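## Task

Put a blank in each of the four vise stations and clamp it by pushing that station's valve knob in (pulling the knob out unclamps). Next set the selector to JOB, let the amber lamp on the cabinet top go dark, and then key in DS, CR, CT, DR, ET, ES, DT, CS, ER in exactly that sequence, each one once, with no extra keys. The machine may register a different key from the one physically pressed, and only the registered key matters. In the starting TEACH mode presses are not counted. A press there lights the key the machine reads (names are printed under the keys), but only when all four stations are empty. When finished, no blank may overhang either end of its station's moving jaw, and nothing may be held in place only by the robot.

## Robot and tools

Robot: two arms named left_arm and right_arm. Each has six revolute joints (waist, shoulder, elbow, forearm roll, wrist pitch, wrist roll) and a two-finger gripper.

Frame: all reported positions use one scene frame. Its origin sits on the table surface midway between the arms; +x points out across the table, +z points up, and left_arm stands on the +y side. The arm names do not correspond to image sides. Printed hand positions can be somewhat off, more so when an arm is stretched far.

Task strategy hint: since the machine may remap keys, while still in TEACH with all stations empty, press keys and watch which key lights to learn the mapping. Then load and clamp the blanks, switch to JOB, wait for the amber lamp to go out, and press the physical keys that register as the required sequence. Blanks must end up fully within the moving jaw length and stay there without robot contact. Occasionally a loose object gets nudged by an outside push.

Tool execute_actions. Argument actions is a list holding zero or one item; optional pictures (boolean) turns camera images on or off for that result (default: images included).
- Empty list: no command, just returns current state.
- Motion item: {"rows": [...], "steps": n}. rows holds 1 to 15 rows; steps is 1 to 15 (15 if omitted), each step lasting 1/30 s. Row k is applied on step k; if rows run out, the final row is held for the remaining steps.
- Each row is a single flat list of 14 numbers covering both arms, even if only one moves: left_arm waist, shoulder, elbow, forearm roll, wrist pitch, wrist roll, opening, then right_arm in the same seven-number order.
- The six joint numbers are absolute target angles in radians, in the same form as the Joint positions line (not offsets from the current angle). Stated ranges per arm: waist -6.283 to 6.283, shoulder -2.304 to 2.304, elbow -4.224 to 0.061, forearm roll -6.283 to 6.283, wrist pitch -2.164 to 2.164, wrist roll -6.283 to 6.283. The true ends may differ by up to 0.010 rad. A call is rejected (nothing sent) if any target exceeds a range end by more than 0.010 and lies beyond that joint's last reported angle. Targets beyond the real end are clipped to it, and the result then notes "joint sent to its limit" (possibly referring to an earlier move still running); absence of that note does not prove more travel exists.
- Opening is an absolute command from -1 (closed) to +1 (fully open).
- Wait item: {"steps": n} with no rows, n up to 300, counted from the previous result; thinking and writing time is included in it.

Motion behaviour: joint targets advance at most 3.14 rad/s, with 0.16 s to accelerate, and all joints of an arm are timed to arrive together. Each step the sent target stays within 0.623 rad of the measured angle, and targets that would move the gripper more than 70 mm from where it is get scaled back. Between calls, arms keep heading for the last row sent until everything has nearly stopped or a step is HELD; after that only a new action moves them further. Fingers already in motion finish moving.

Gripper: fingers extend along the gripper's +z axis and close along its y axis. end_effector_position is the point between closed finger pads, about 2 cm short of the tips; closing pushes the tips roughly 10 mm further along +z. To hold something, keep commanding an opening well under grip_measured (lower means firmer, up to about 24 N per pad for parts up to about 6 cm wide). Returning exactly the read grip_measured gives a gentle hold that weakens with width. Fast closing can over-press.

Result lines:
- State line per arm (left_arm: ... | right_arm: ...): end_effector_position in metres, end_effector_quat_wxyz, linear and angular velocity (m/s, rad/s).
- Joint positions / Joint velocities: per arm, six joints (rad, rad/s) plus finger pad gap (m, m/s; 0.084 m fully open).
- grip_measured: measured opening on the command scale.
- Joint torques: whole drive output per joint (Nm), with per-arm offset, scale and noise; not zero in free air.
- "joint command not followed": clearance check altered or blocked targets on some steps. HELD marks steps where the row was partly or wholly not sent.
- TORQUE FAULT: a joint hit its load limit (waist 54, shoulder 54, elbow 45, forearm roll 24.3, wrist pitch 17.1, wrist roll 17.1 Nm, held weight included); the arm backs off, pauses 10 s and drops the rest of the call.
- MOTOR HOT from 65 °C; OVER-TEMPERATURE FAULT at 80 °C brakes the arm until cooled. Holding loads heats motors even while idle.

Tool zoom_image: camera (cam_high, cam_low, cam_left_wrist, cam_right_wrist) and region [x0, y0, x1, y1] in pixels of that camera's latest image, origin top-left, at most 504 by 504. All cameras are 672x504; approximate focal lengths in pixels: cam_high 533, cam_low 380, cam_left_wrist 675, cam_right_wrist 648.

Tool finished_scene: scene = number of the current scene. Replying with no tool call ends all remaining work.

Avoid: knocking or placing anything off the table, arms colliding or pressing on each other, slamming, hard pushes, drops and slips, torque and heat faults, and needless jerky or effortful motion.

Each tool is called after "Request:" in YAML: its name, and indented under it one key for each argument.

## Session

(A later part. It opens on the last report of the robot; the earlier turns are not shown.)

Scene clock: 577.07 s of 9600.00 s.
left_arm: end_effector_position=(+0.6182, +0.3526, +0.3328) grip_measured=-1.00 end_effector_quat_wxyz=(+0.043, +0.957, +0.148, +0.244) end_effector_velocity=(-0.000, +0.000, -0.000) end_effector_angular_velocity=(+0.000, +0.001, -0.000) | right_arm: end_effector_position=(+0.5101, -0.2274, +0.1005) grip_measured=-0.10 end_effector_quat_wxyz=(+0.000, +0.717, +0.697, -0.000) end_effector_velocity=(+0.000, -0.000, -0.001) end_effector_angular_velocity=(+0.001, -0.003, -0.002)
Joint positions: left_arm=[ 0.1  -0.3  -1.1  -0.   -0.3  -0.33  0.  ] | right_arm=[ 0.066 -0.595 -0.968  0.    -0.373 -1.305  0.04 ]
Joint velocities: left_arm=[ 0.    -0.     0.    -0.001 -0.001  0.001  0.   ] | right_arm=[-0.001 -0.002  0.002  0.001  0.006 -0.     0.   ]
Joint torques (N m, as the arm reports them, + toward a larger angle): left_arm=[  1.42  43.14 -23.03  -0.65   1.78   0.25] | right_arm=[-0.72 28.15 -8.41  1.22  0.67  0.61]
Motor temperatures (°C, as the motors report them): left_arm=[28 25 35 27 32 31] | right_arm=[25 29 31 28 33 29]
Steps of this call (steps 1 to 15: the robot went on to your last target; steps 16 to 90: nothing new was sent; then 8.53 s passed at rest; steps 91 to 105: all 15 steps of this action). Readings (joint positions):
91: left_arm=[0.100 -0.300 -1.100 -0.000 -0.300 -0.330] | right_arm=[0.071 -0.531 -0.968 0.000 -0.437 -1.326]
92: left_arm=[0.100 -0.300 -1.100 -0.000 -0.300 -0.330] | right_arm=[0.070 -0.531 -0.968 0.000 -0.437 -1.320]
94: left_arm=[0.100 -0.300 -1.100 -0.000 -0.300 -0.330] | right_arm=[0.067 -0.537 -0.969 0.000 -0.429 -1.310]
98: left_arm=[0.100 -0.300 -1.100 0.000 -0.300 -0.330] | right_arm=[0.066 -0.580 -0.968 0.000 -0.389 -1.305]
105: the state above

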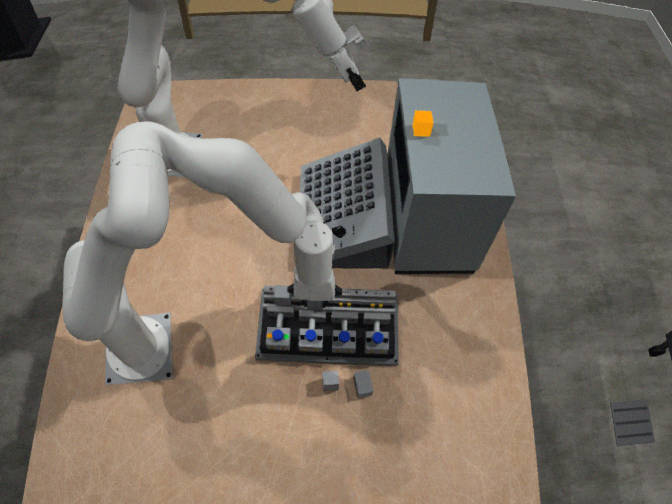

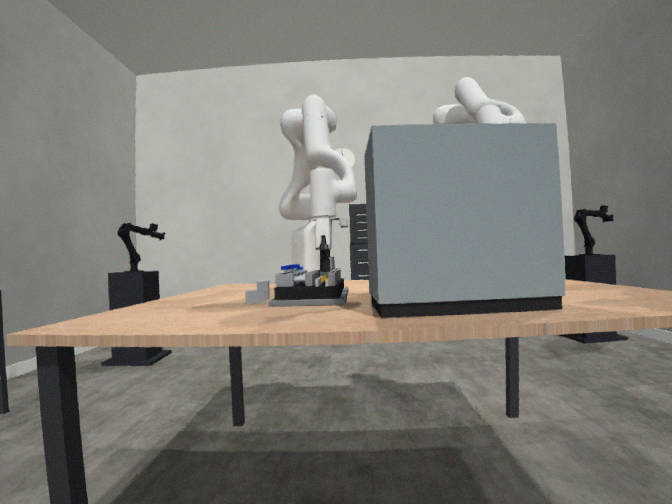

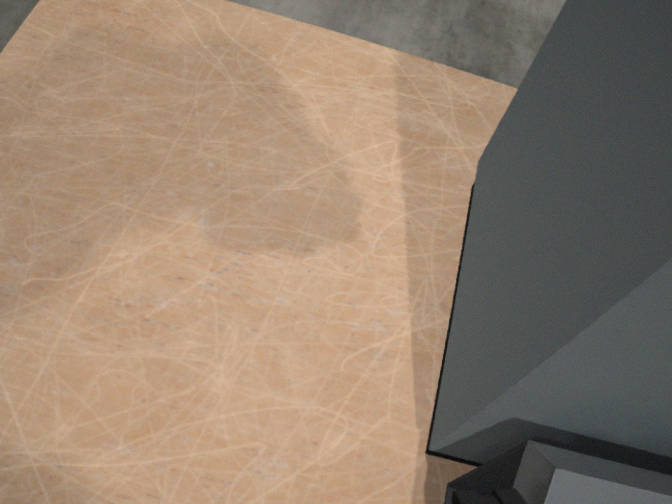

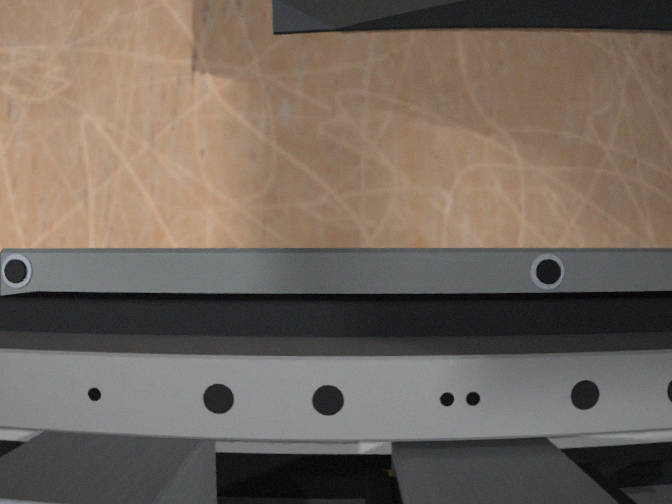

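Request:
execute_actions:
  actions:
    - {"rows":[[0.1,-0.3,-1.1,0,-0.3,-0.33,-1,0.066,-0.596,-0.968,0,-0.372,-1.305,0.1],[0.1,-0.3,-1.1,0,-0.3,-0.33,-1,0.066,-0.596,-0.968,0,-0.372,-1.305,0.3],[0.1,-0.3,-1.1,0,-0.3,-0.33,-1,0.066,-0.596,-0.968,0,-0.372,-1.305,0.3],[0.1,-0.3,-1.1,0,-0.3,-0.33,-1,0.066,-0.596,-0.968,0,-0.372,-1.305,0.3],[0.1,-0.3,-1.1,0,-0.3,-0.33,-1,0.066,-0.596,-0.968,0,-0.372,-1.305,0.3],[0.1,-0.3,-1.1,0,-0.3,-0.33,-1,0.066,-0.596,-0.968,0,-0.372,-1.305,0.3],[0.1,-0.3,-1.1,0,-0.3,-0.33,-1,0.066,-0.531,-0.968,0,-0.437,-1.305,0.3],[0.1,-0.3,-1.1,0,-0.3,-0.33,-1,0.066,-0.531,-0.968,0,-0.437,-1.305,0.3],[0.1,-0.3,-1.1,0,-0.3,-0.33,-1,0.066,-0.431,-0.982,0,-0.551,-1.305,0.3]],"steps":15}
  pictures: false

Request:
execute_actions:
  actions:
    - {"rows":[[0.1,-0.3,-1.1,0,-0.3,-0.33,-1,-0.137,-0.401,-0.938,0,-0.537,0.06,-1]],"steps":15}
  pictures: false

Request:
execute_actions:
  actions:
    - {"rows":[[0.1,-0.3,-1.1,0,-0.3,-0.33,-1,-0.137,-0.401,-0.938,0,-0.537,0.06,-1],[0.1,-0.3,-1.1,0,-0.3,-0.33,-1,-0.137,-0.401,-0.938,0,-0.537,0.06,-1],[0.1,-0.3,-1.1,0,-0.3,-0.33,-1,-0.137,-0.401,-0.938,0,-0.537,0.06,-1],[0.1,-0.3,-1.1,0,-0.3,-0.33,-1,-0.137,-0.492,-0.925,0,-0.433,0.06,-1],[0.1,-0.3,-1.1,0,-0.3,-0.33,-1,-0.137,-0.492,-0.925,0,-0.433,0.06,-1],[0.1,-0.3,-1.1,0,-0.3,-0.33,-1,-0.137,-0.492,-0.925,0,-0.433,0.06,-1],[0.1,-0.3,-1.1,0,-0.3,-0.33,-1,-0.137,-0.492,-0.925,0,-0.433,0.06,-1],[0.1,-0.3,-1.1,0,-0.3,-0.33,-1,-0.137,-0.515,-0.924,0,-0.409,0.06,-1],[0.1,-0.3,-1.1,0,-0.3,-0.33,-1,-0.137,-0.515,-0.924,0,-0.409,0.06,-1],[0.1,-0.3,-1.1,0,-0.3,-0.33,-1,-0.137,-0.53,-0.924,0,-0.394,0.06,-1],[0.1,-0.3,-1.1,0,-0.3,-0.33,-1,-0.137,-0.541,-0.924,0,-0.383,0.06,-1]],"steps":15}
  pictures: false

Request:
execute_actions:
  actions:
    - {"steps":8}

Scene clock: 596.13 s of 9600.00 s.
left_arm: end_effector_position=(+0.6182, +0.3526, +0.3328) grip_measured=-1.00 end_effector_quat_wxyz=(+0.043, +0.957, +0.148, +0.244) end_effector_velocity=(+0.000, +0.000, -0.000) end_effector_angular_velocity=(+0.000, -0.000, -0.000) | right_arm: end_effector_position=(+0.5129, -0.2267, +0.1899) grip_measured=+0.29 end_effector_quat_wxyz=(+0.002, +0.717, +0.697, +0.004) end_effector_velocity=(-0.029, -0.007, +0.034) end_effector_angular_velocity=(-0.019, +0.079, -0.001)
Joint positions: left_arm=[ 0.1  -0.3  -1.1   0.   -0.3  -0.33  0.  ] | right_arm=[ 0.066 -0.432 -0.985  0.    -0.544 -1.305  0.056]
Joint velocities: left_arm=[ 0.    -0.001  0.     0.     0.001 -0.     0.   ] | right_arm=[-0.001  0.077  0.015 -0.    -0.144 -0.    -0.   ]
Joint torques (N m, as the arm reports them, + toward a larger angle): left_arm=[  0.3   42.68 -23.01  -0.76   1.68   0.21] | right_arm=[-1.05 13.14 -6.48  2.88 -0.05  0.5 ]
Motor temperatures (°C, as the motors report them): left_arm=[28 25 35 27 32 31] | right_arm=[25 29 31 28 33 29]
Steps of this call (steps 1 to 15: the robot went on to your last target; steps 16 to 90: nothing new was sent; then 15.57 s passed at rest; steps 91 to 105: all 15 steps of this action). Readings (joint positions):
91: left_arm=[0.100 -0.300 -1.100 -0.000 -0.300 -0.330] | right_arm=[0.066 -0.596 -0.968 -0.000 -0.372 -1.305]
92: left_arm=[0.100 -0.300 -1.100 0.000 -0.300 -0.330] | right_arm=[0.066 -0.596 -0.968 -0.000 -0.371 -1.305]
94: left_arm=[0.100 -0.300 -1.100 0.000 -0.300 -0.330] | right_arm=[0.066 -0.597 -0.967 -0.000 -0.371 -1.305]
98: left_arm=[0.100 -0.300 -1.100 0.000 -0.300 -0.330] | right_arm=[0.066 -0.588 -0.966 -0.000 -0.383 -1.305]
105: the state above

Scene clock: 596.63 s of 9600.00 s.
left_arm: end_effector_position=(+0.6182, +0.3526, +0.3328) grip_measured=-1.00 end_effector_quat_wxyz=(+0.043, +0.957, +0.148, +0.244) end_effector_velocity=(+0.000, -0.000, +0.001) end_effector_angular_velocity=(-0.000, -0.002, +0.001) | right_arm: end_effector_position=(+0.5100, -0.3276, +0.1891) grip_measured=-1.00 end_effector_quat_wxyz=(-0.000, +0.995, +0.096, -0.000) end_effector_velocity=(-0.004, -0.045, +0.001) end_effector_angular_velocity=(-0.001, -0.002, -2.637)
Joint positions: left_arm=[ 0.1  -0.3  -1.1  -0.   -0.3  -0.33  0.  ] | right_arm=[-0.13  -0.402 -0.939 -0.    -0.537 -0.15   0.   ]
Joint velocities: left_arm=[-0.     0.001 -0.     0.     0.    -0.001  0.   ] | right_arm=[-0.089  0.014  0.017 -0.     0.005  2.548  0.   ]
Joint torques (N m, as the arm reports them, + toward a larger angle): left_arm=[  0.37  42.72 -22.96  -1.01   1.76   0.31] | right_arm=[  3.1   30.77 -11.49   2.02  -0.09  -0.17]
Motor temperatures (°C, as the motors report them): left_arm=[28 25 35 27 32 31] | right_arm=[25 29 31 28 33 29]
Steps of this call (steps 1 to 15: all 15 steps of this action). Readings (joint positions):
1: left_arm=[0.100 -0.300 -1.100 0.000 -0.300 -0.330] | right_arm=[0.066 -0.431 -0.983 0.000 -0.547 -1.304]
2: left_arm=[0.100 -0.300 -1.100 -0.000 -0.300 -0.330] | right_arm=[0.062 -0.431 -0.980 0.000 -0.548 -1.293]
4: left_arm=[0.100 -0.300 -1.100 0.000 -0.300 -0.330] | right_arm=[0.035 -0.428 -0.971 0.000 -0.546 -1.218]
8: left_arm=[0.100 -0.300 -1.100 0.000 -0.300 -0.330] | right_arm=[-0.063 -0.413 -0.952 -0.000 -0.541 -0.864]
15: the state above

Scene clock: 597.13 s of 9600.00 s.
left_arm: end_effector_position=(+0.6182, +0.3526, +0.3328) grip_measured=-1.00 end_effector_quat_wxyz=(+0.043, +0.957, +0.148, +0.244) end_effector_velocity=(-0.000, +0.000, -0.000) end_effector_angular_velocity=(+0.000, +0.000, -0.000) | right_arm: end_effector_position=(+0.5095, -0.3310, +0.1168) grip_measured=-1.00 end_effector_quat_wxyz=(+0.000, +1.000, -0.012, -0.001) end_effector_velocity=(+0.001, -0.000, +0.002) end_effector_angular_velocity=(-0.000, +0.016, -0.005)
Joint positions: left_arm=[ 0.1  -0.3  -1.1  -0.   -0.3  -0.33  0.  ] | right_arm=[-0.137 -0.537 -0.925  0.    -0.39   0.06   0.   ]
Joint velocities: left_arm=[ 0. -0.  0.  0. -0.  0.  0.] | right_arm=[-0.001 -0.003 -0.013  0.001 -0.026  0.003  0.   ]
Joint torques (N m, as the arm reports them, + toward a larger angle): left_arm=[  0.12  42.27 -22.87  -0.76   1.72   0.22] | right_arm=[  0.63  15.91 -10.21   1.55   5.2    0.19]
Motor temperatures (°C, as the motors report them): left_arm=[28 25 35 27 32 31] | right_arm=[25 29 31 28 33 29]
Steps of this call (steps 1 to 15: all 15 steps of this action). Readings (joint positions):
1: left_arm=[0.100 -0.300 -1.100 -0.000 -0.300 -0.330] | right_arm=[-0.133 -0.402 -0.939 0.000 -0.537 -0.073]
2: left_arm=[0.100 -0.300 -1.100 -0.000 -0.300 -0.330] | right_arm=[-0.135 -0.401 -0.938 0.000 -0.537 -0.015]
4: left_arm=[0.100 -0.300 -1.100 -0.000 -0.300 -0.330] | right_arm=[-0.136 -0.402 -0.938 0.000 -0.536 0.043]
8: left_arm=[0.100 -0.300 -1.100 -0.000 -0.300 -0.330] | right_arm=[-0.137 -0.478 -0.927 -0.000 -0.451 0.058]
15: the state above

Scene clock: 597.40 s of 9600.00 s.
left_arm: end_effector_position=(+0.6182, +0.3526, +0.3328) grip_measured=-1.00 end_effector_quat_wxyz=(+0.043, +0.957, +0.148, +0.244) end_effector_velocity=(-0.000, +0.000, -0.000) end_effector_angular_velocity=(+0.001, +0.000, -0.001) | right_arm: end_effector_position=(+0.5095, -0.3310, +0.1164) grip_measured=-1.00 end_effector_quat_wxyz=(+0.000, +1.000, -0.012, -0.002) end_effector_velocity=(-0.001, -0.000, -0.001) end_effector_angular_velocity=(-0.000, +0.003, -0.000)
Joint positions: left_arm=[ 0.1  -0.3  -1.1   0.   -0.3  -0.33  0.  ] | right_arm=[-0.137 -0.538 -0.925  0.    -0.39   0.06   0.   ]
Joint velocities: left_arm=[ 0.     0.     0.    -0.    -0.     0.002  0.   ] | right_arm=[-0.    -0.001  0.    -0.001 -0.002  0.001  0.   ]
Joint torques (N m, as the arm reports them, + toward a larger angle): left_arm=[  0.52  43.17 -22.69  -0.75   1.75   0.24] | right_arm=[-3.32  4.25 -5.77  1.64  6.53  0.53]
Motor temperatures (°C, as the motors report them): left_arm=[28 25 35 27 32 31] | right_arm=[25 29 31 28 33 29]
Steps of this call (steps 1 to 8: the robot went on to your last target). Readings (joint positions):
1: left_arm=[0.100 -0.300 -1.100 -0.000 -0.300 -0.330] | right_arm=[-0.137 -0.538 -0.925 0.000 -0.390 0.060]
2: left_arm=[0.100 -0.300 -1.100 -0.000 -0.300 -0.330] | right_arm=[-0.137 -0.538 -0.925 0.000 -0.390 0.060]
4: left_arm=[0.100 -0.300 -1.100 -0.000 -0.300 -0.330] | right_arm=[-0.137 -0.538 -0.925 0.000 -0.390 0.060]
8: the state above

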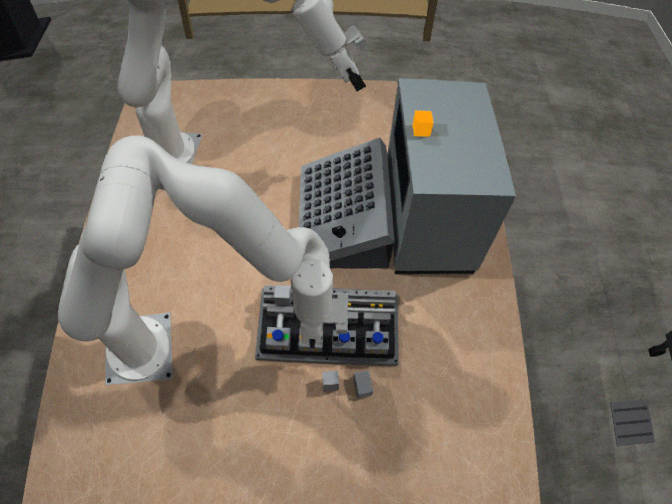

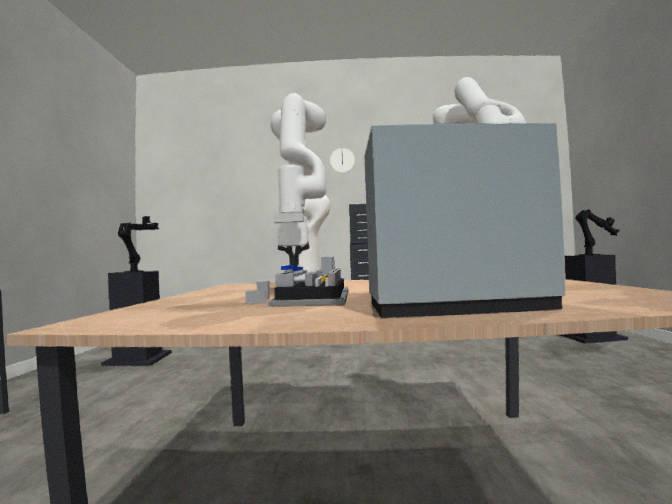

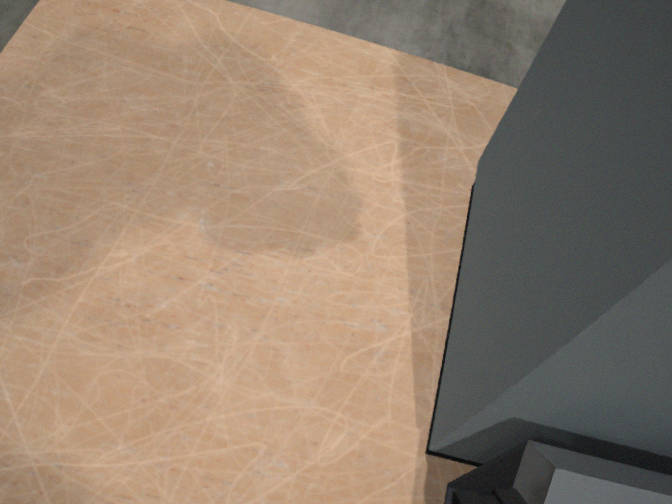

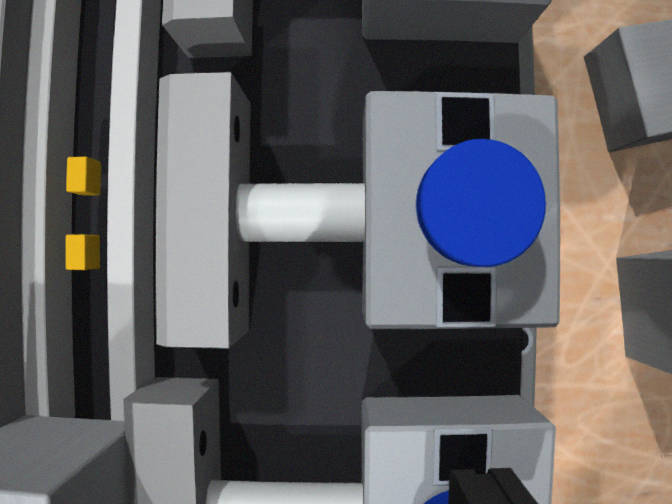

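Request:
execute_actions:
  actions:
    - {"rows":[[0.1,-0.3,-1.1,0,-0.3,-0.33,-1,-0.137,-0.401,-0.938,0,-0.537,0.06,-1],[0.1,-0.3,-1.1,0,-0.3,-0.33,-1,-0.137,-0.401,-0.938,0,-0.537,0.06,-1],[0.1,-0.3,-1.1,0,-0.3,-0.33,-1,-0.137,-0.401,-0.938,0,-0.537,0.06,-1],[0.1,-0.3,-1.1,0,-0.3,-0.33,-1,-0.137,-0.401,-0.938,0,-0.537,0.06,-1],[0.1,-0.3,-1.1,0,-0.3,-0.33,-1,-0.137,-0.401,-0.938,0,-0.537,0.06,-1],[0.1,-0.3,-1.1,0,-0.3,-0.33,-1,-0.137,-0.401,-0.938,0,-0.537,0.06,-1],[0.1,-0.3,-1.1,0,-0.3,-0.33,-1,-0.317,-0.504,-1.091,0,-0.587,-1.795,0.5]],"steps":15}
  pictures: false

Request:
execute_actions:
  actions:
    - {"rows":[[0.1,-0.3,-1.1,0,-0.3,-0.33,-1,-0.317,-0.504,-1.091,0,-0.587,-1.795,0.5],[0.1,-0.3,-1.1,0,-0.3,-0.33,-1,-0.317,-0.504,-1.091,0,-0.587,-1.795,0.5],[0.1,-0.3,-1.1,0,-0.3,-0.33,-1,-0.317,-0.504,-1.091,0,-0.587,-1.795,0.5],[0.1,-0.3,-1.1,0,-0.3,-0.33,-1,-0.317,-0.504,-1.091,0,-0.587,-1.795,0.5],[0.1,-0.3,-1.1,0,-0.3,-0.33,-1,-0.317,-0.504,-1.091,0,-0.587,-1.795,0.5],[0.1,-0.3,-1.1,0,-0.3,-0.33,-1,-0.317,-0.504,-1.091,0,-0.587,-1.795,0.5],[0.1,-0.3,-1.1,0,-0.3,-0.33,-1,-0.317,-0.504,-1.091,0,-0.587,-1.795,0.5],[0.1,-0.3,-1.1,0,-0.3,-0.33,-1,-0.317,-0.604,-1.077,0,-0.473,-1.795,0.5]],"steps":15}
  pictures: false

Request:
execute_actions:
  actions:
    - {"steps":10}

Scene clock: 614.50 s of 9600.00 s.
left_arm: end_effector_position=(+0.6182, +0.3526, +0.3328) grip_measured=-1.00 end_effector_quat_wxyz=(+0.043, +0.957, +0.148, +0.244) end_effector_velocity=(+0.000, +0.000, +0.002) end_effector_angular_velocity=(-0.001, -0.004, +0.001) | right_arm: end_effector_position=(+0.5432, -0.3983, +0.1877) grip_measured=+0.27 end_effector_quat_wxyz=(-0.000, +0.981, +0.192, -0.001) end_effector_velocity=(+0.111, -0.264, +0.015) end_effector_angular_velocity=(+0.003, -0.027, +2.611)
Joint positions: left_arm=[ 0.1  -0.3  -1.1   0.   -0.3  -0.33  0.  ] | right_arm=[-0.265 -0.477 -1.046 -0.    -0.57  -0.479  0.056]
Joint velocities: left_arm=[ 0.     0.003  0.001 -0.     0.002 -0.001  0.   ] | right_arm=[-0.473 -0.241 -0.403 -0.    -0.136 -3.084  0.178]
Joint torques (N m, as the arm reports them, + toward a larger angle): left_arm=[  0.91  42.96 -23.16  -0.84   1.73   0.23] | right_arm=[  9.43  34.9  -10.17   2.26  -0.43   0.48]
Motor temperatures (°C, as the motors report them): left_arm=[28 25 35 27 32 31] | right_arm=[25 28 31 28 35 29]
Steps of this call (steps 1 to 15: the robot went on to your last target; steps 16 to 90: nothing new was sent; then 13.60 s passed at rest; steps 91 to 105: all 15 steps of this action). Readings (joint positions):
91: left_arm=[0.100 -0.300 -1.100 -0.000 -0.300 -0.330] | right_arm=[-0.137 -0.537 -0.924 0.000 -0.389 0.060]
92: left_arm=[0.100 -0.300 -1.100 0.000 -0.300 -0.330] | right_arm=[-0.137 -0.531 -0.923 -0.000 -0.395 0.060]
94: left_arm=[0.100 -0.300 -1.100 0.000 -0.300 -0.330] | right_arm=[-0.137 -0.478 -0.925 -0.000 -0.456 0.060]
98: left_arm=[0.100 -0.300 -1.100 -0.000 -0.300 -0.330] | right_arm=[-0.140 -0.404 -0.942 0.000 -0.530 0.048]
105: the state above

Scene clock: 615.00 s of 9600.00 s.
left_arm: end_effector_position=(+0.6182, +0.3526, +0.3328) grip_measured=-1.00 end_effector_quat_wxyz=(+0.043, +0.957, +0.148, +0.244) end_effector_velocity=(-0.000, -0.000, +0.001) end_effector_angular_velocity=(+0.000, -0.001, -0.000) | right_arm: end_effector_position=(+0.5513, -0.4272, +0.1298) grip_measured=+0.49 end_effector_quat_wxyz=(-0.004, +0.683, +0.730, -0.003) end_effector_velocity=(-0.035, +0.003, -0.131) end_effector_angular_velocity=(+0.013, +0.076, +0.310)
Joint positions: left_arm=[ 0.1  -0.3  -1.1   0.   -0.3  -0.33  0.  ] | right_arm=[-0.317 -0.602 -1.074 -0.    -0.481 -1.781  0.065]
Joint velocities: left_arm=[-0.     0.002  0.001  0.     0.     0.     0.   ] | right_arm=[-0.003 -0.205  0.059 -0.002  0.187 -0.311  0.   ]
Joint torques (N m, as the arm reports them, + toward a larger angle): left_arm=[  0.26  43.51 -23.1   -0.76   1.66   0.16] | right_arm=[ -1.15  70.05 -20.78   2.34  -0.47   1.01]
Motor temperatures (°C, as the motors report them): left_arm=[28 25 35 27 32 31] | right_arm=[25 28 31 28 35 29]
Steps of this call (steps 1 to 15: all 15 steps of this action). Readings (joint positions):
1: left_arm=[0.100 -0.300 -1.100 0.000 -0.300 -0.330] | right_arm=[-0.279 -0.485 -1.058 -0.000 -0.574 -0.583]
2: left_arm=[0.100 -0.300 -1.100 0.000 -0.300 -0.330] | right_arm=[-0.290 -0.490 -1.067 -0.000 -0.578 -0.687]
4: left_arm=[0.100 -0.300 -1.100 -0.000 -0.300 -0.330] | right_arm=[-0.303 -0.497 -1.079 -0.000 -0.582 -0.896]
8: left_arm=[0.100 -0.300 -1.100 -0.000 -0.300 -0.330] | right_arm=[-0.313 -0.502 -1.088 -0.000 -0.586 -1.314]
15: the state above

Scene clock: 615.33 s of 9600.00 s.
left_arm: end_effector_position=(+0.6182, +0.3526, +0.3328) grip_measured=-1.00 end_effector_quat_wxyz=(+0.043, +0.957, +0.148, +0.244) end_effector_velocity=(-0.000, +0.000, +0.000) end_effector_angular_velocity=(+0.001, -0.000, -0.000) | right_arm: end_effector_position=(+0.5546, -0.4278, +0.1300) grip_measured=+0.49 end_effector_quat_wxyz=(+0.000, +0.678, +0.735, +0.000) end_effector_velocity=(-0.002, +0.000, -0.003) end_effector_angular_velocity=(+0.001, +0.005, +0.003)
Joint positions: left_arm=[ 0.1  -0.3  -1.1  -0.   -0.3  -0.33  0.  ] | right_arm=[-0.317 -0.603 -1.077  0.    -0.473 -1.795  0.065]
Joint velocities: left_arm=[ 0.     0.001  0.     0.001 -0.001 -0.     0.   ] | right_arm=[-0.    -0.004  0.002 -0.     0.001 -0.003 -0.   ]
Joint torques (N m, as the arm reports them, + toward a larger angle): left_arm=[  1.02  42.79 -22.84  -0.91   1.71   0.22] | right_arm=[ -0.24  33.35 -10.4    1.49  -0.28   0.45]
Motor temperatures (°C, as the motors report them): left_arm=[28 25 35 27 32 31] | right_arm=[25 28 31 28 35 29]
Steps of this call (steps 1 to 10: the robot went on to your last target). Readings (joint positions):
1: left_arm=[0.100 -0.300 -1.100 0.000 -0.300 -0.330] | right_arm=[-0.317 -0.605 -1.074 -0.000 -0.477 -1.788]
2: left_arm=[0.100 -0.300 -1.100 -0.000 -0.300 -0.330] | right_arm=[-0.317 -0.605 -1.075 -0.000 -0.475 -1.791]
4: left_arm=[0.100 -0.300 -1.100 0.000 -0.300 -0.330] | right_arm=[-0.317 -0.603 -1.077 0.000 -0.473 -1.793]
8: left_arm=[0.100 -0.300 -1.100 -0.000 -0.300 -0.330] | right_arm=[-0.317 -0.603 -1.077 0.000 -0.473 -1.794]
10: the state above

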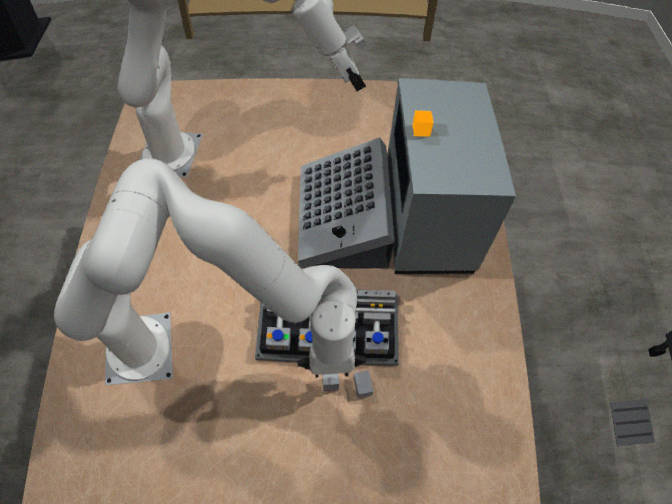

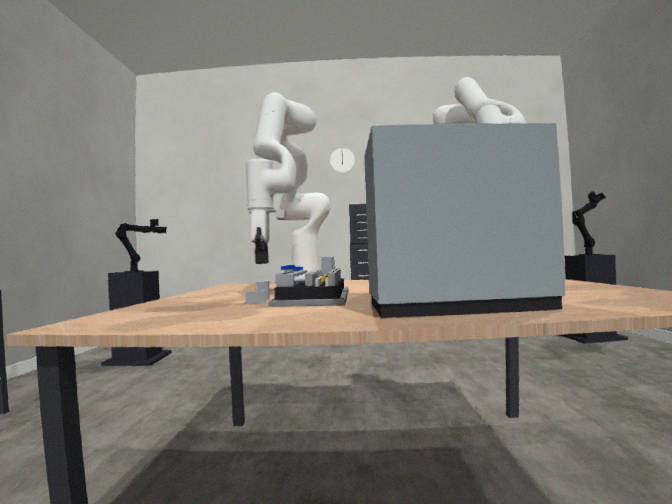

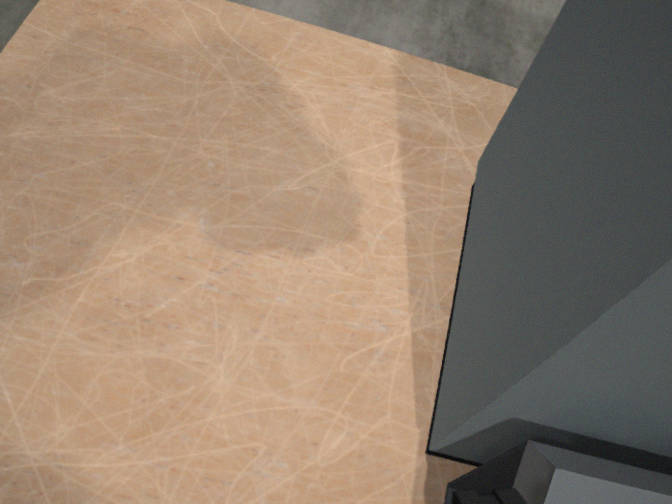

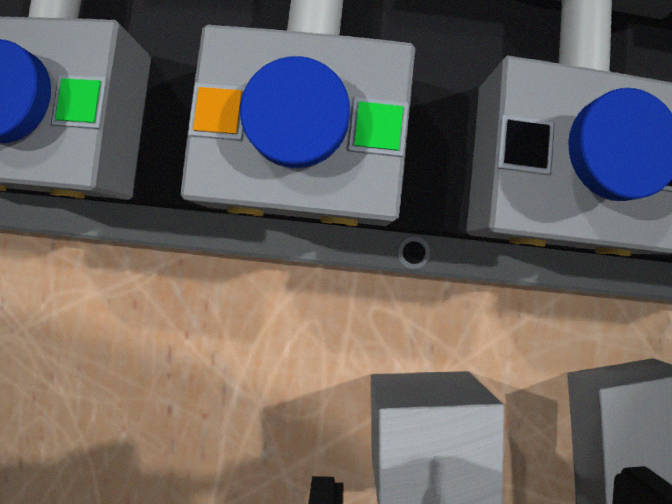

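Request:
execute_actions:
  actions:
    - {"rows":[[0.1,-0.3,-1.1,0,-0.3,-0.33,-1,-0.317,-0.603,-1.077,0,-0.473,-1.795,0.3],[0.1,-0.3,-1.1,0,-0.3,-0.33,-1,-0.317,-0.685,-1.08,0,-0.395,-1.795,0.3],[0.1,-0.3,-1.1,0,-0.3,-0.33,-1,-0.317,-0.685,-1.08,0,-0.395,-1.795,0.3],[0.1,-0.3,-1.1,0,-0.3,-0.33,-1,-0.317,-0.685,-1.08,0,-0.395,-1.795,0.3],[0.1,-0.3,-1.1,0,-0.3,-0.33,-1,-0.317,-0.767,-1.093,0,-0.325,-1.795,0.3],[0.1,-0.3,-1.1,0,-0.3,-0.33,-1,-0.317,-0.767,-1.093,0,-0.325,-1.795,0.3],[0.1,-0.3,-1.1,0,-0.3,-0.33,-1,-0.317,-0.767,-1.093,0,-0.325,-1.795,0.3],[0.1,-0.3,-1.1,0,-0.3,-0.33,-1,-0.317,-0.767,-1.093,0,-0.325,-1.795,0.3],[0.1,-0.3,-1.1,0,-0.3,-0.33,-1,-0.317,-0.767,-1.093,0,-0.325,-1.795,0.3],[0.1,-0.3,-1.1,0,-0.3,-0.33,-1,-0.317,-0.767,-1.093,0,-0.325,-1.795,0.3],[0.1,-0.3,-1.1,0,-0.3,-0.33,-1,-0.317,-0.767,-1.093,0,-0.325,-1.795,0.1],[0.1,-0.3,-1.1,0,-0.3,-0.33,-1,-0.317,-0.767,-1.093,0,-0.325,-1.795,-0.2],[0.1,-0.3,-1.1,0,-0.3,-0.33,-1,-0.317,-0.767,-1.093,0,-0.325,-1.795,-0.2],[0.1,-0.3,-1.1,0,-0.3,-0.33,-1,-0.317,-0.767,-1.093,0,-0.325,-1.795,-0.6]],"steps":15}
  pictures: false

Request:
execute_actions:
  actions:
    - {"steps":8}

Scene clock: 626.53 s of 9600.00 s.
left_arm: end_effector_position=(+0.6182, +0.3526, +0.3328) grip_measured=-1.00 end_effector_quat_wxyz=(+0.043, +0.957, +0.148, +0.244) end_effector_velocity=(-0.000, +0.000, +0.000) end_effector_angular_velocity=(+0.001, +0.000, -0.001) | right_arm: end_effector_position=(+0.5553, -0.4280, +0.0457) grip_measured=-0.10 end_effector_quat_wxyz=(+0.001, +0.678, +0.735, +0.001) end_effector_velocity=(-0.001, +0.000, -0.002) end_effector_angular_velocity=(+0.000, +0.001, -0.000)
Joint positions: left_arm=[ 0.1  -0.3  -1.1   0.   -0.3  -0.33  0.  ] | right_arm=[-0.317 -0.766 -1.093  0.    -0.325 -1.795  0.04 ]
Joint velocities: left_arm=[ 0.     0.001  0.001  0.    -0.     0.001  0.   ] | right_arm=[ 0.    -0.003  0.001  0.001  0.003  0.     0.   ]
Joint torques (N m, as the arm reports them, + toward a larger angle): left_arm=[  0.87  42.28 -22.8   -0.88   1.77   0.29] | right_arm=[ 0.54 36.26 -8.43  1.81 -0.5   0.52]
Motor temperatures (°C, as the motors report them): left_arm=[28 26 35 27 32 31] | right_arm=[25 29 31 28 34 29]
Steps of this call (steps 1 to 30: the robot went on to your last target; steps 31 to 90: nothing new was sent; then 7.70 s passed at rest; steps 91 to 105: all 15 steps of this action). Readings (joint positions):
91: left_arm=[0.100 -0.300 -1.100 -0.000 -0.300 -0.330] | right_arm=[-0.317 -0.604 -1.077 -0.000 -0.473 -1.795]
92: left_arm=[0.100 -0.300 -1.100 -0.000 -0.300 -0.330] | right_arm=[-0.317 -0.604 -1.077 -0.000 -0.472 -1.795]
94: left_arm=[0.100 -0.300 -1.100 -0.000 -0.300 -0.330] | right_arm=[-0.317 -0.630 -1.081 0.000 -0.441 -1.795]
98: left_arm=[0.100 -0.300 -1.100 0.000 -0.300 -0.330] | right_arm=[-0.317 -0.743 -1.087 -0.000 -0.348 -1.795]
105: the state above

Scene clock: 626.80 s of 9600.00 s.
left_arm: end_effector_position=(+0.6182, +0.3526, +0.3328) grip_measured=-1.00 end_effector_quat_wxyz=(+0.043, +0.957, +0.148, +0.244) end_effector_velocity=(+0.000, -0.000, +0.000) end_effector_angular_velocity=(+0.000, -0.001, -0.001) | right_arm: end_effector_position=(+0.5552, -0.4279, +0.0454) grip_measured=-0.10 end_effector_quat_wxyz=(+0.001, +0.678, +0.735, +0.001) end_effector_velocity=(-0.000, +0.000, -0.000) end_effector_angular_velocity=(+0.000, +0.001, -0.000)
Joint positions: left_arm=[ 0.1  -0.3  -1.1   0.   -0.3  -0.33  0.  ] | right_arm=[-0.317 -0.766 -1.094  0.    -0.325 -1.795  0.04 ]
Joint velocities: left_arm=[-0.     0.    -0.    -0.     0.001  0.001  0.   ] | right_arm=[ 0.    -0.001 -0.001  0.    -0.001  0.     0.   ]
Joint torques (N m, as the arm reports them, + toward a larger angle): left_arm=[  0.77  43.21 -23.06  -0.98   1.75   0.28] | right_arm=[-0.16 35.06 -8.54  1.9   0.14  0.45]
Motor temperatures (°C, as the motors report them): left_arm=[28 26 35 27 32 31] | right_arm=[25 29 31 28 34 29]
Steps of this call (steps 1 to 8: the robot went on to your last target). Readings (joint positions):
1: left_arm=[0.100 -0.300 -1.100 -0.000 -0.300 -0.330] | right_arm=[-0.317 -0.766 -1.093 0.000 -0.325 -1.795]
2: left_arm=[0.100 -0.300 -1.100 -0.000 -0.300 -0.330] | right_arm=[-0.317 -0.766 -1.093 0.000 -0.325 -1.795]
4: left_arm=[0.100 -0.300 -1.100 -0.000 -0.300 -0.330] | right_arm=[-0.317 -0.766 -1.093 0.000 -0.325 -1.795]
8: the state above

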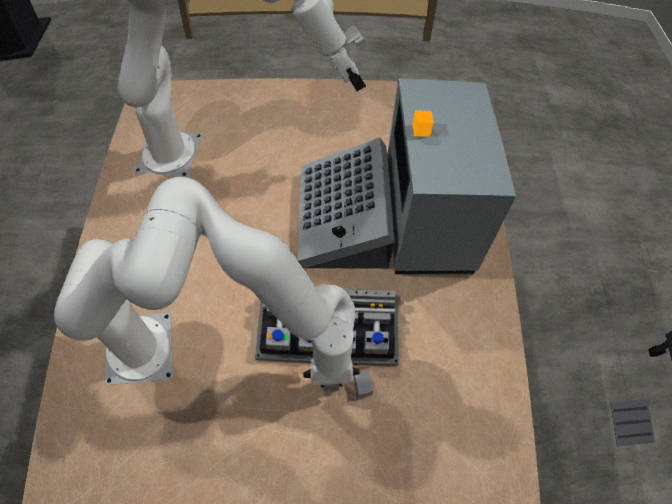

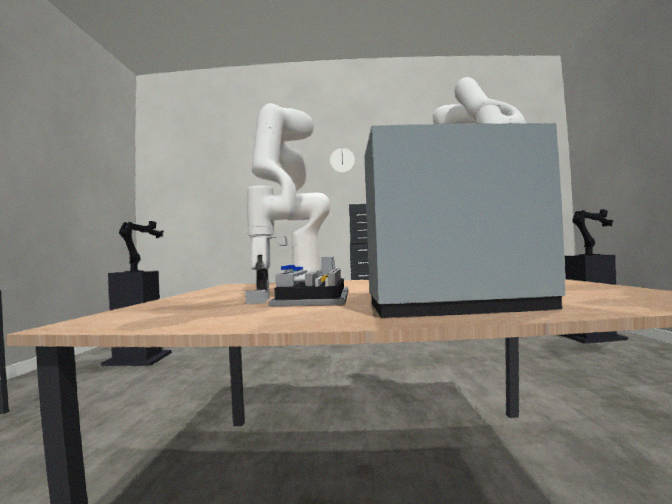

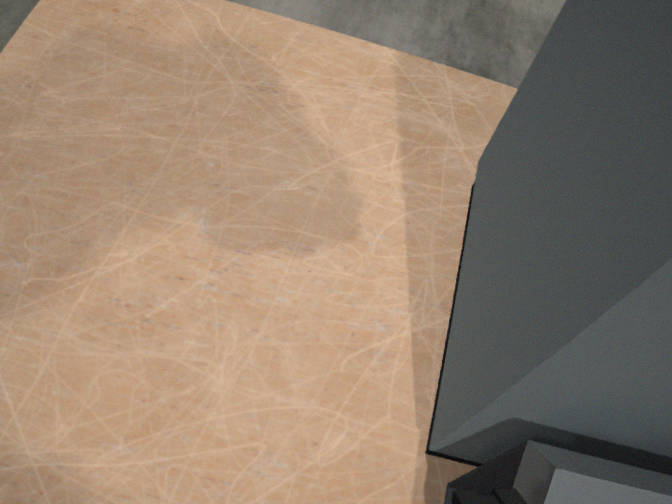

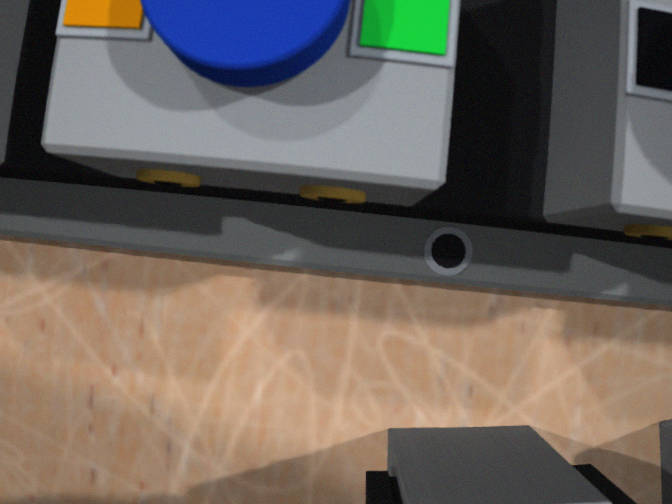

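Request:
execute_actions:
  actions:
    - {"rows":[[0.1,-0.3,-1.1,0,-0.3,-0.33,-1,-0.317,-0.604,-1.077,0,-0.473,-1.795,-0.6],[0.1,-0.3,-1.1,0,-0.3,-0.33,-1,-0.317,-0.604,-1.077,0,-0.473,-1.795,-0.6],[0.1,-0.3,-1.1,0,-0.3,-0.33,-1,-0.317,-0.604,-1.077,0,-0.473,-1.795,-0.6],[0.1,-0.3,-1.1,0,-0.3,-0.33,-1,-0.317,-0.604,-1.077,0,-0.473,-1.795,-0.6],[0.1,-0.3,-1.1,0,-0.3,-0.33,-1,-0.317,-0.49,-1.091,0,-0.601,-1.795,-0.6]],"steps":15}
  pictures: false

Request:
execute_actions:
  actions:
    - {"rows":[[0.1,-0.3,-1.1,0,-0.3,-0.33,-1,0.029,-0.59,-1.2425,0,-0.652,-1.344,-0.6]],"steps":15}
  pictures: false

Request:
execute_actions:
  actions:
    - {"rows":[[0.1,-0.3,-1.1,0,-0.3,-0.33,-1,0.029,-0.687,-1.229,0,-0.542,-1.344,-0.6]],"steps":15}

Request:
zoom_image:
  camera: "cam_low"
  region: [230,200,370,305]

Scene clock: 641.97 s of 9600.00 s.
left_arm: end_effector_position=(+0.6182, +0.3526, +0.3328) grip_measured=-1.00 end_effector_quat_wxyz=(+0.043, +0.957, +0.148, +0.244) end_effector_velocity=(+0.000, -0.000, +0.001) end_effector_angular_velocity=(+0.001, -0.002, -0.002) | right_arm: end_effector_position=(+0.5528, -0.4276, +0.1956) grip_measured=-0.10 end_effector_quat_wxyz=(-0.001, +0.678, +0.735, -0.001) end_effector_velocity=(-0.014, +0.002, -0.013) end_effector_angular_velocity=(+0.006, +0.043, +0.000)
Joint positions: left_arm=[ 0.1  -0.3  -1.1   0.   -0.3  -0.33  0.  ] | right_arm=[-0.317 -0.492 -1.09  -0.    -0.6   -1.795  0.04 ]
Joint velocities: left_arm=[-0.     0.001 -0.     0.     0.001  0.003  0.   ] | right_arm=[-0.001 -0.012  0.017 -0.001 -0.014  0.    -0.   ]
Joint torques (N m, as the arm reports them, + toward a larger angle): left_arm=[  0.45  42.53 -22.92  -0.8    1.73   0.17] | right_arm=[ -0.12  33.8  -14.42   2.31   0.02   0.57]
Motor temperatures (°C, as the motors report them): left_arm=[28 26 35 27 32 31] | right_arm=[25 29 31 28 34 29]
Steps of this call (steps 1 to 15: the robot went on to your last target; steps 16 to 90: nothing new was sent; then 11.67 s passed at rest; steps 91 to 105: all 15 steps of this action). Readings (joint positions):
91: left_arm=[0.100 -0.300 -1.100 -0.000 -0.300 -0.330] | right_arm=[-0.317 -0.766 -1.093 0.000 -0.326 -1.795]
92: left_arm=[0.100 -0.300 -1.100 -0.000 -0.300 -0.330] | right_arm=[-0.317 -0.759 -1.089 -0.000 -0.337 -1.795]
94: left_arm=[0.100 -0.300 -1.100 -0.000 -0.300 -0.330] | right_arm=[-0.317 -0.699 -1.080 -0.000 -0.396 -1.795]
98: left_arm=[0.100 -0.300 -1.100 -0.000 -0.300 -0.330] | right_arm=[-0.317 -0.568 -1.086 0.000 -0.521 -1.795]
105: the state above

Scene clock: 642.47 s of 9600.00 s.
left_arm: end_effector_position=(+0.6182, +0.3526, +0.3328) grip_measured=-1.00 end_effector_quat_wxyz=(+0.043, +0.957, +0.148, +0.244) end_effector_velocity=(-0.000, -0.000, -0.002) end_effector_angular_velocity=(+0.000, +0.003, +0.000) | right_arm: end_effector_position=(+0.5936, -0.2321, +0.1959) grip_measured=-0.10 end_effector_quat_wxyz=(+0.000, +0.714, +0.700, +0.000) end_effector_velocity=(+0.001, +0.074, +0.001) end_effector_angular_velocity=(-0.002, +0.005, -0.071)
Joint positions: left_arm=[ 0.1  -0.3  -1.1  -0.   -0.3  -0.33  0.  ] | right_arm=[ 0.025 -0.589 -1.24   0.    -0.651 -1.353  0.04 ]
Joint velocities: left_arm=[-0.    -0.002  0.    -0.    -0.    -0.     0.   ] | right_arm=[ 0.122 -0.034 -0.057 -0.002 -0.028  0.195 -0.   ]
Joint torques (N m, as the arm reports them, + toward a larger angle): left_arm=[  1.04  43.12 -23.06  -0.64   1.74   0.29] | right_arm=[-19.38  38.44 -13.03   1.76  -0.52   0.43]
Motor temperatures (°C, as the motors report them): left_arm=[28 26 35 27 32 31] | right_arm=[25 29 31 28 34 29]
Steps of this call (steps 1 to 15: all 15 steps of this action). Readings (joint positions):
1: left_arm=[0.100 -0.300 -1.100 -0.000 -0.300 -0.330] | right_arm=[-0.316 -0.493 -1.090 -0.000 -0.601 -1.794]
2: left_arm=[0.100 -0.300 -1.100 0.000 -0.300 -0.330] | right_arm=[-0.310 -0.496 -1.093 -0.000 -0.602 -1.783]
4: left_arm=[0.100 -0.300 -1.100 -0.000 -0.300 -0.330] | right_arm=[-0.260 -0.512 -1.116 -0.000 -0.610 -1.715]
8: left_arm=[0.100 -0.300 -1.100 -0.000 -0.300 -0.330] | right_arm=[-0.136 -0.546 -1.170 -0.000 -0.627 -1.558]
15: the state above

Scene clock: 642.97 s of 9600.00 s.
left_arm: end_effector_position=(+0.6182, +0.3526, +0.3328) grip_measured=-1.00 end_effector_quat_wxyz=(+0.043, +0.957, +0.148, +0.244) end_effector_velocity=(+0.000, +0.000, +0.000) end_effector_angular_velocity=(-0.000, -0.001, +0.000) | right_arm: end_effector_position=(+0.5949, -0.2296, +0.1341) grip_measured=-0.10 end_effector_quat_wxyz=(+0.000, +0.716, +0.698, +0.000) end_effector_velocity=(-0.003, +0.000, -0.005) end_effector_angular_velocity=(-0.002, +0.009, +0.001)
Joint positions: left_arm=[ 0.1  -0.3  -1.1  -0.   -0.3  -0.33  0.  ] | right_arm=[ 0.029 -0.686 -1.229 -0.    -0.542 -1.344  0.04 ]
Joint velocities: left_arm=[ 0.    -0.    -0.     0.     0.001 -0.     0.   ] | right_arm=[ 0.002 -0.006  0.003  0.     0.     0.     0.   ]
Joint torques (N m, as the arm reports them, + toward a larger angle): left_arm=[  0.57  43.19 -22.98  -0.83   1.73   0.19] | right_arm=[ -1.21  37.82 -12.02   2.1   -0.18   0.52]
Motor temperatures (°C, as the motors report them): left_arm=[28 26 35 27 32 31] | right_arm=[25 29 31 28 34 29]
Steps of this call (steps 1 to 15: all 15 steps of this action). Readings (joint positions):
1: left_arm=[0.100 -0.300 -1.100 -0.000 -0.300 -0.330] | right_arm=[0.027 -0.590 -1.241 0.000 -0.650 -1.348]
2: left_arm=[0.100 -0.300 -1.100 -0.000 -0.300 -0.330] | right_arm=[0.028 -0.597 -1.241 0.000 -0.640 -1.346]
4: left_arm=[0.100 -0.300 -1.100 -0.000 -0.300 -0.330] | right_arm=[0.027 -0.645 -1.236 0.000 -0.584 -1.345]
8: left_arm=[0.100 -0.300 -1.100 -0.000 -0.300 -0.330] | right_arm=[0.028 -0.688 -1.226 -0.000 -0.545 -1.344]
15: the state above

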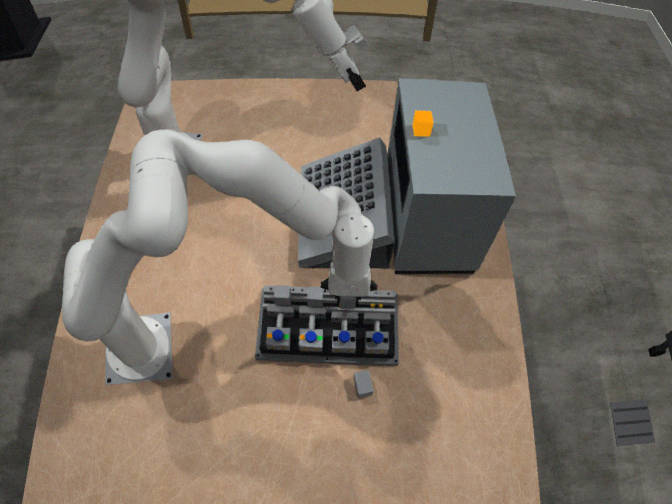

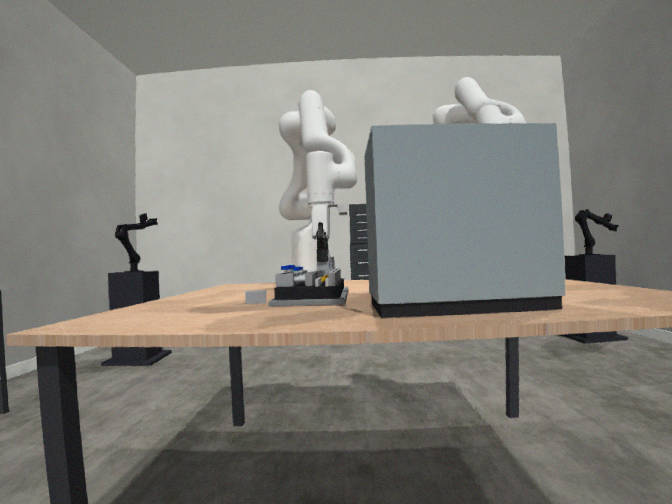

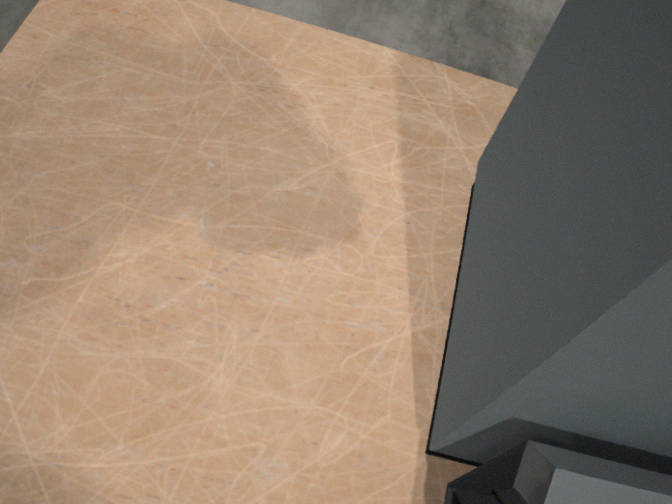

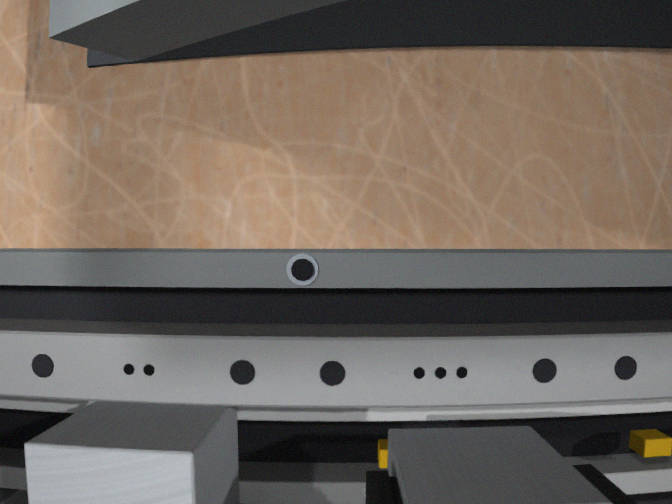

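Region (230, 200, 370, 305) of cam_low's 672x504 image, scaled by 3.600, with more detail than that image has; it fills the top 378 rows of this view, and the rest is white.

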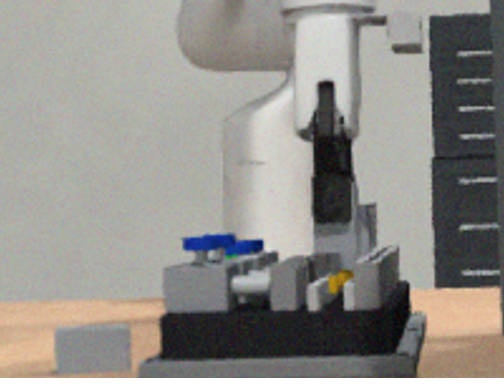

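Request:
execute_actions:
  actions:
    - {"rows":[[0.1,-0.3,-1.1,0,-0.3,-0.33,-1,0.029,-0.71,-1.229,0,-0.519,-1.344,-0.6],[0.1,-0.3,-1.1,0,-0.3,-0.33,-1,0.029,-0.71,-1.229,0,-0.519,-1.344,-0.6],[0.1,-0.3,-1.1,0,-0.3,-0.33,-1,0.029,-0.71,-1.229,0,-0.519,-1.344,-0.6],[0.1,-0.3,-1.1,0,-0.3,-0.33,-1,0.029,-0.728,-1.23,0,-0.502,-1.344,-0.6],[0.1,-0.3,-1.1,0,-0.3,-0.33,-1,0.029,-0.728,-1.23,0,-0.502,-1.344,-0.6],[0.1,-0.3,-1.1,0,-0.3,-0.33,-1,0.029,-0.728,-1.23,0,-0.502,-1.344,-0.6],[0.1,-0.3,-1.1,0,-0.3,-0.33,-1,0.029,-0.743,-1.23,0,-0.487,-1.344,-0.6]],"steps":15}

Request:
zoom_image:
  camera: "cam_low"
  region: [230,200,370,305]

Scene clock: 650.40 s of 9600.00 s.
left_arm: end_effector_position=(+0.6182, +0.3526, +0.3328) grip_measured=-1.00 end_effector_quat_wxyz=(+0.043, +0.957, +0.148, +0.244) end_effector_velocity=(+0.000, +0.000, -0.001) end_effector_angular_velocity=(+0.000, +0.001, +0.000) | right_arm: end_effector_position=(+0.5949, -0.2295, +0.1011) grip_measured=-0.10 end_effector_quat_wxyz=(+0.000, +0.716, +0.698, +0.000) end_effector_velocity=(-0.000, -0.000, -0.001) end_effector_angular_velocity=(+0.000, -0.002, +0.001)
Joint positions: left_arm=[ 0.1  -0.3  -1.1  -0.   -0.3  -0.33  0.  ] | right_arm=[ 0.029 -0.742 -1.23   0.    -0.488 -1.344  0.04 ]
Joint velocities: left_arm=[ 0.    -0.001  0.     0.     0.001 -0.     0.   ] | right_arm=[ 0.    -0.002  0.002 -0.001  0.005  0.     0.   ]
Joint torques (N m, as the arm reports them, + toward a larger angle): left_arm=[  0.6   42.22 -22.97  -0.77   1.74   0.24] | right_arm=[ 0.14 31.17 -8.63  1.95  0.88  0.3 ]
Motor temperatures (°C, as the motors report them): left_arm=[28 26 35 27 32 31] | right_arm=[25 29 31 28 34 29]
Steps of this call (steps 1 to 15: the robot went on to your last target; steps 16 to 90: nothing new was sent; then 3.93 s passed at rest; steps 91 to 105: all 15 steps of this action). Readings (joint positions):
91: left_arm=[0.100 -0.300 -1.100 -0.000 -0.300 -0.330] | right_arm=[0.029 -0.688 -1.229 0.000 -0.541 -1.344]
92: left_arm=[0.100 -0.300 -1.100 -0.000 -0.300 -0.330] | right_arm=[0.029 -0.693 -1.230 0.000 -0.534 -1.344]
94: left_arm=[0.100 -0.300 -1.100 -0.000 -0.300 -0.330] | right_arm=[0.029 -0.707 -1.229 -0.000 -0.523 -1.344]
98: left_arm=[0.100 -0.300 -1.100 0.000 -0.300 -0.330] | right_arm=[0.029 -0.730 -1.231 0.000 -0.501 -1.344]
105: the state above

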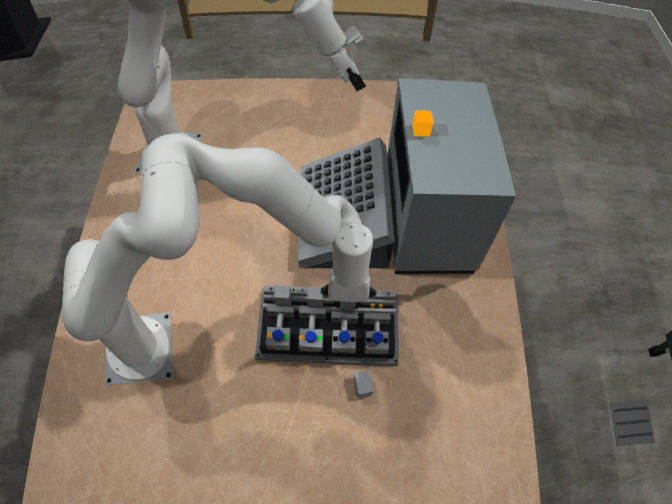

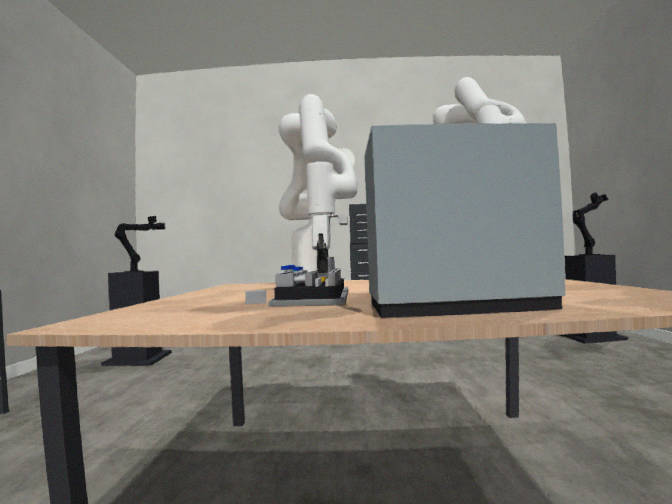

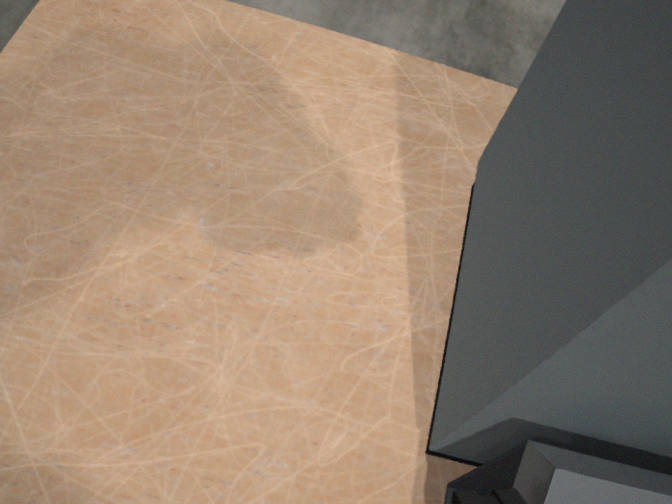

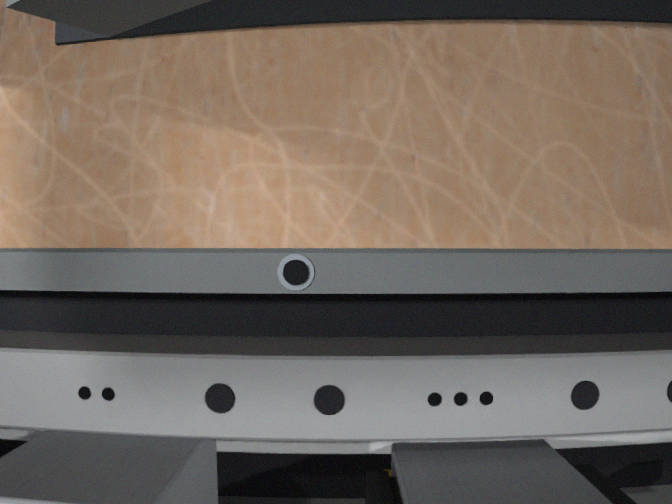

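Region (230, 200, 370, 305) of cam_low's 672x504 image, scaled by 3.600, with more detail than that image has; it fills the top 378 rows of this view, and the rest is white.

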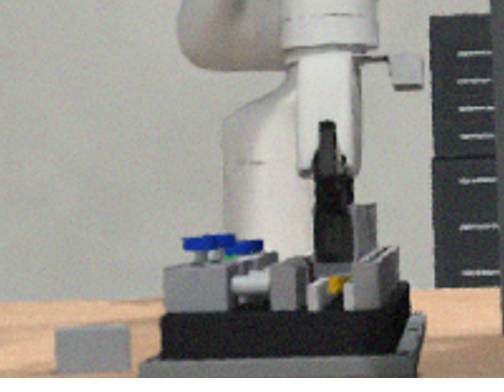

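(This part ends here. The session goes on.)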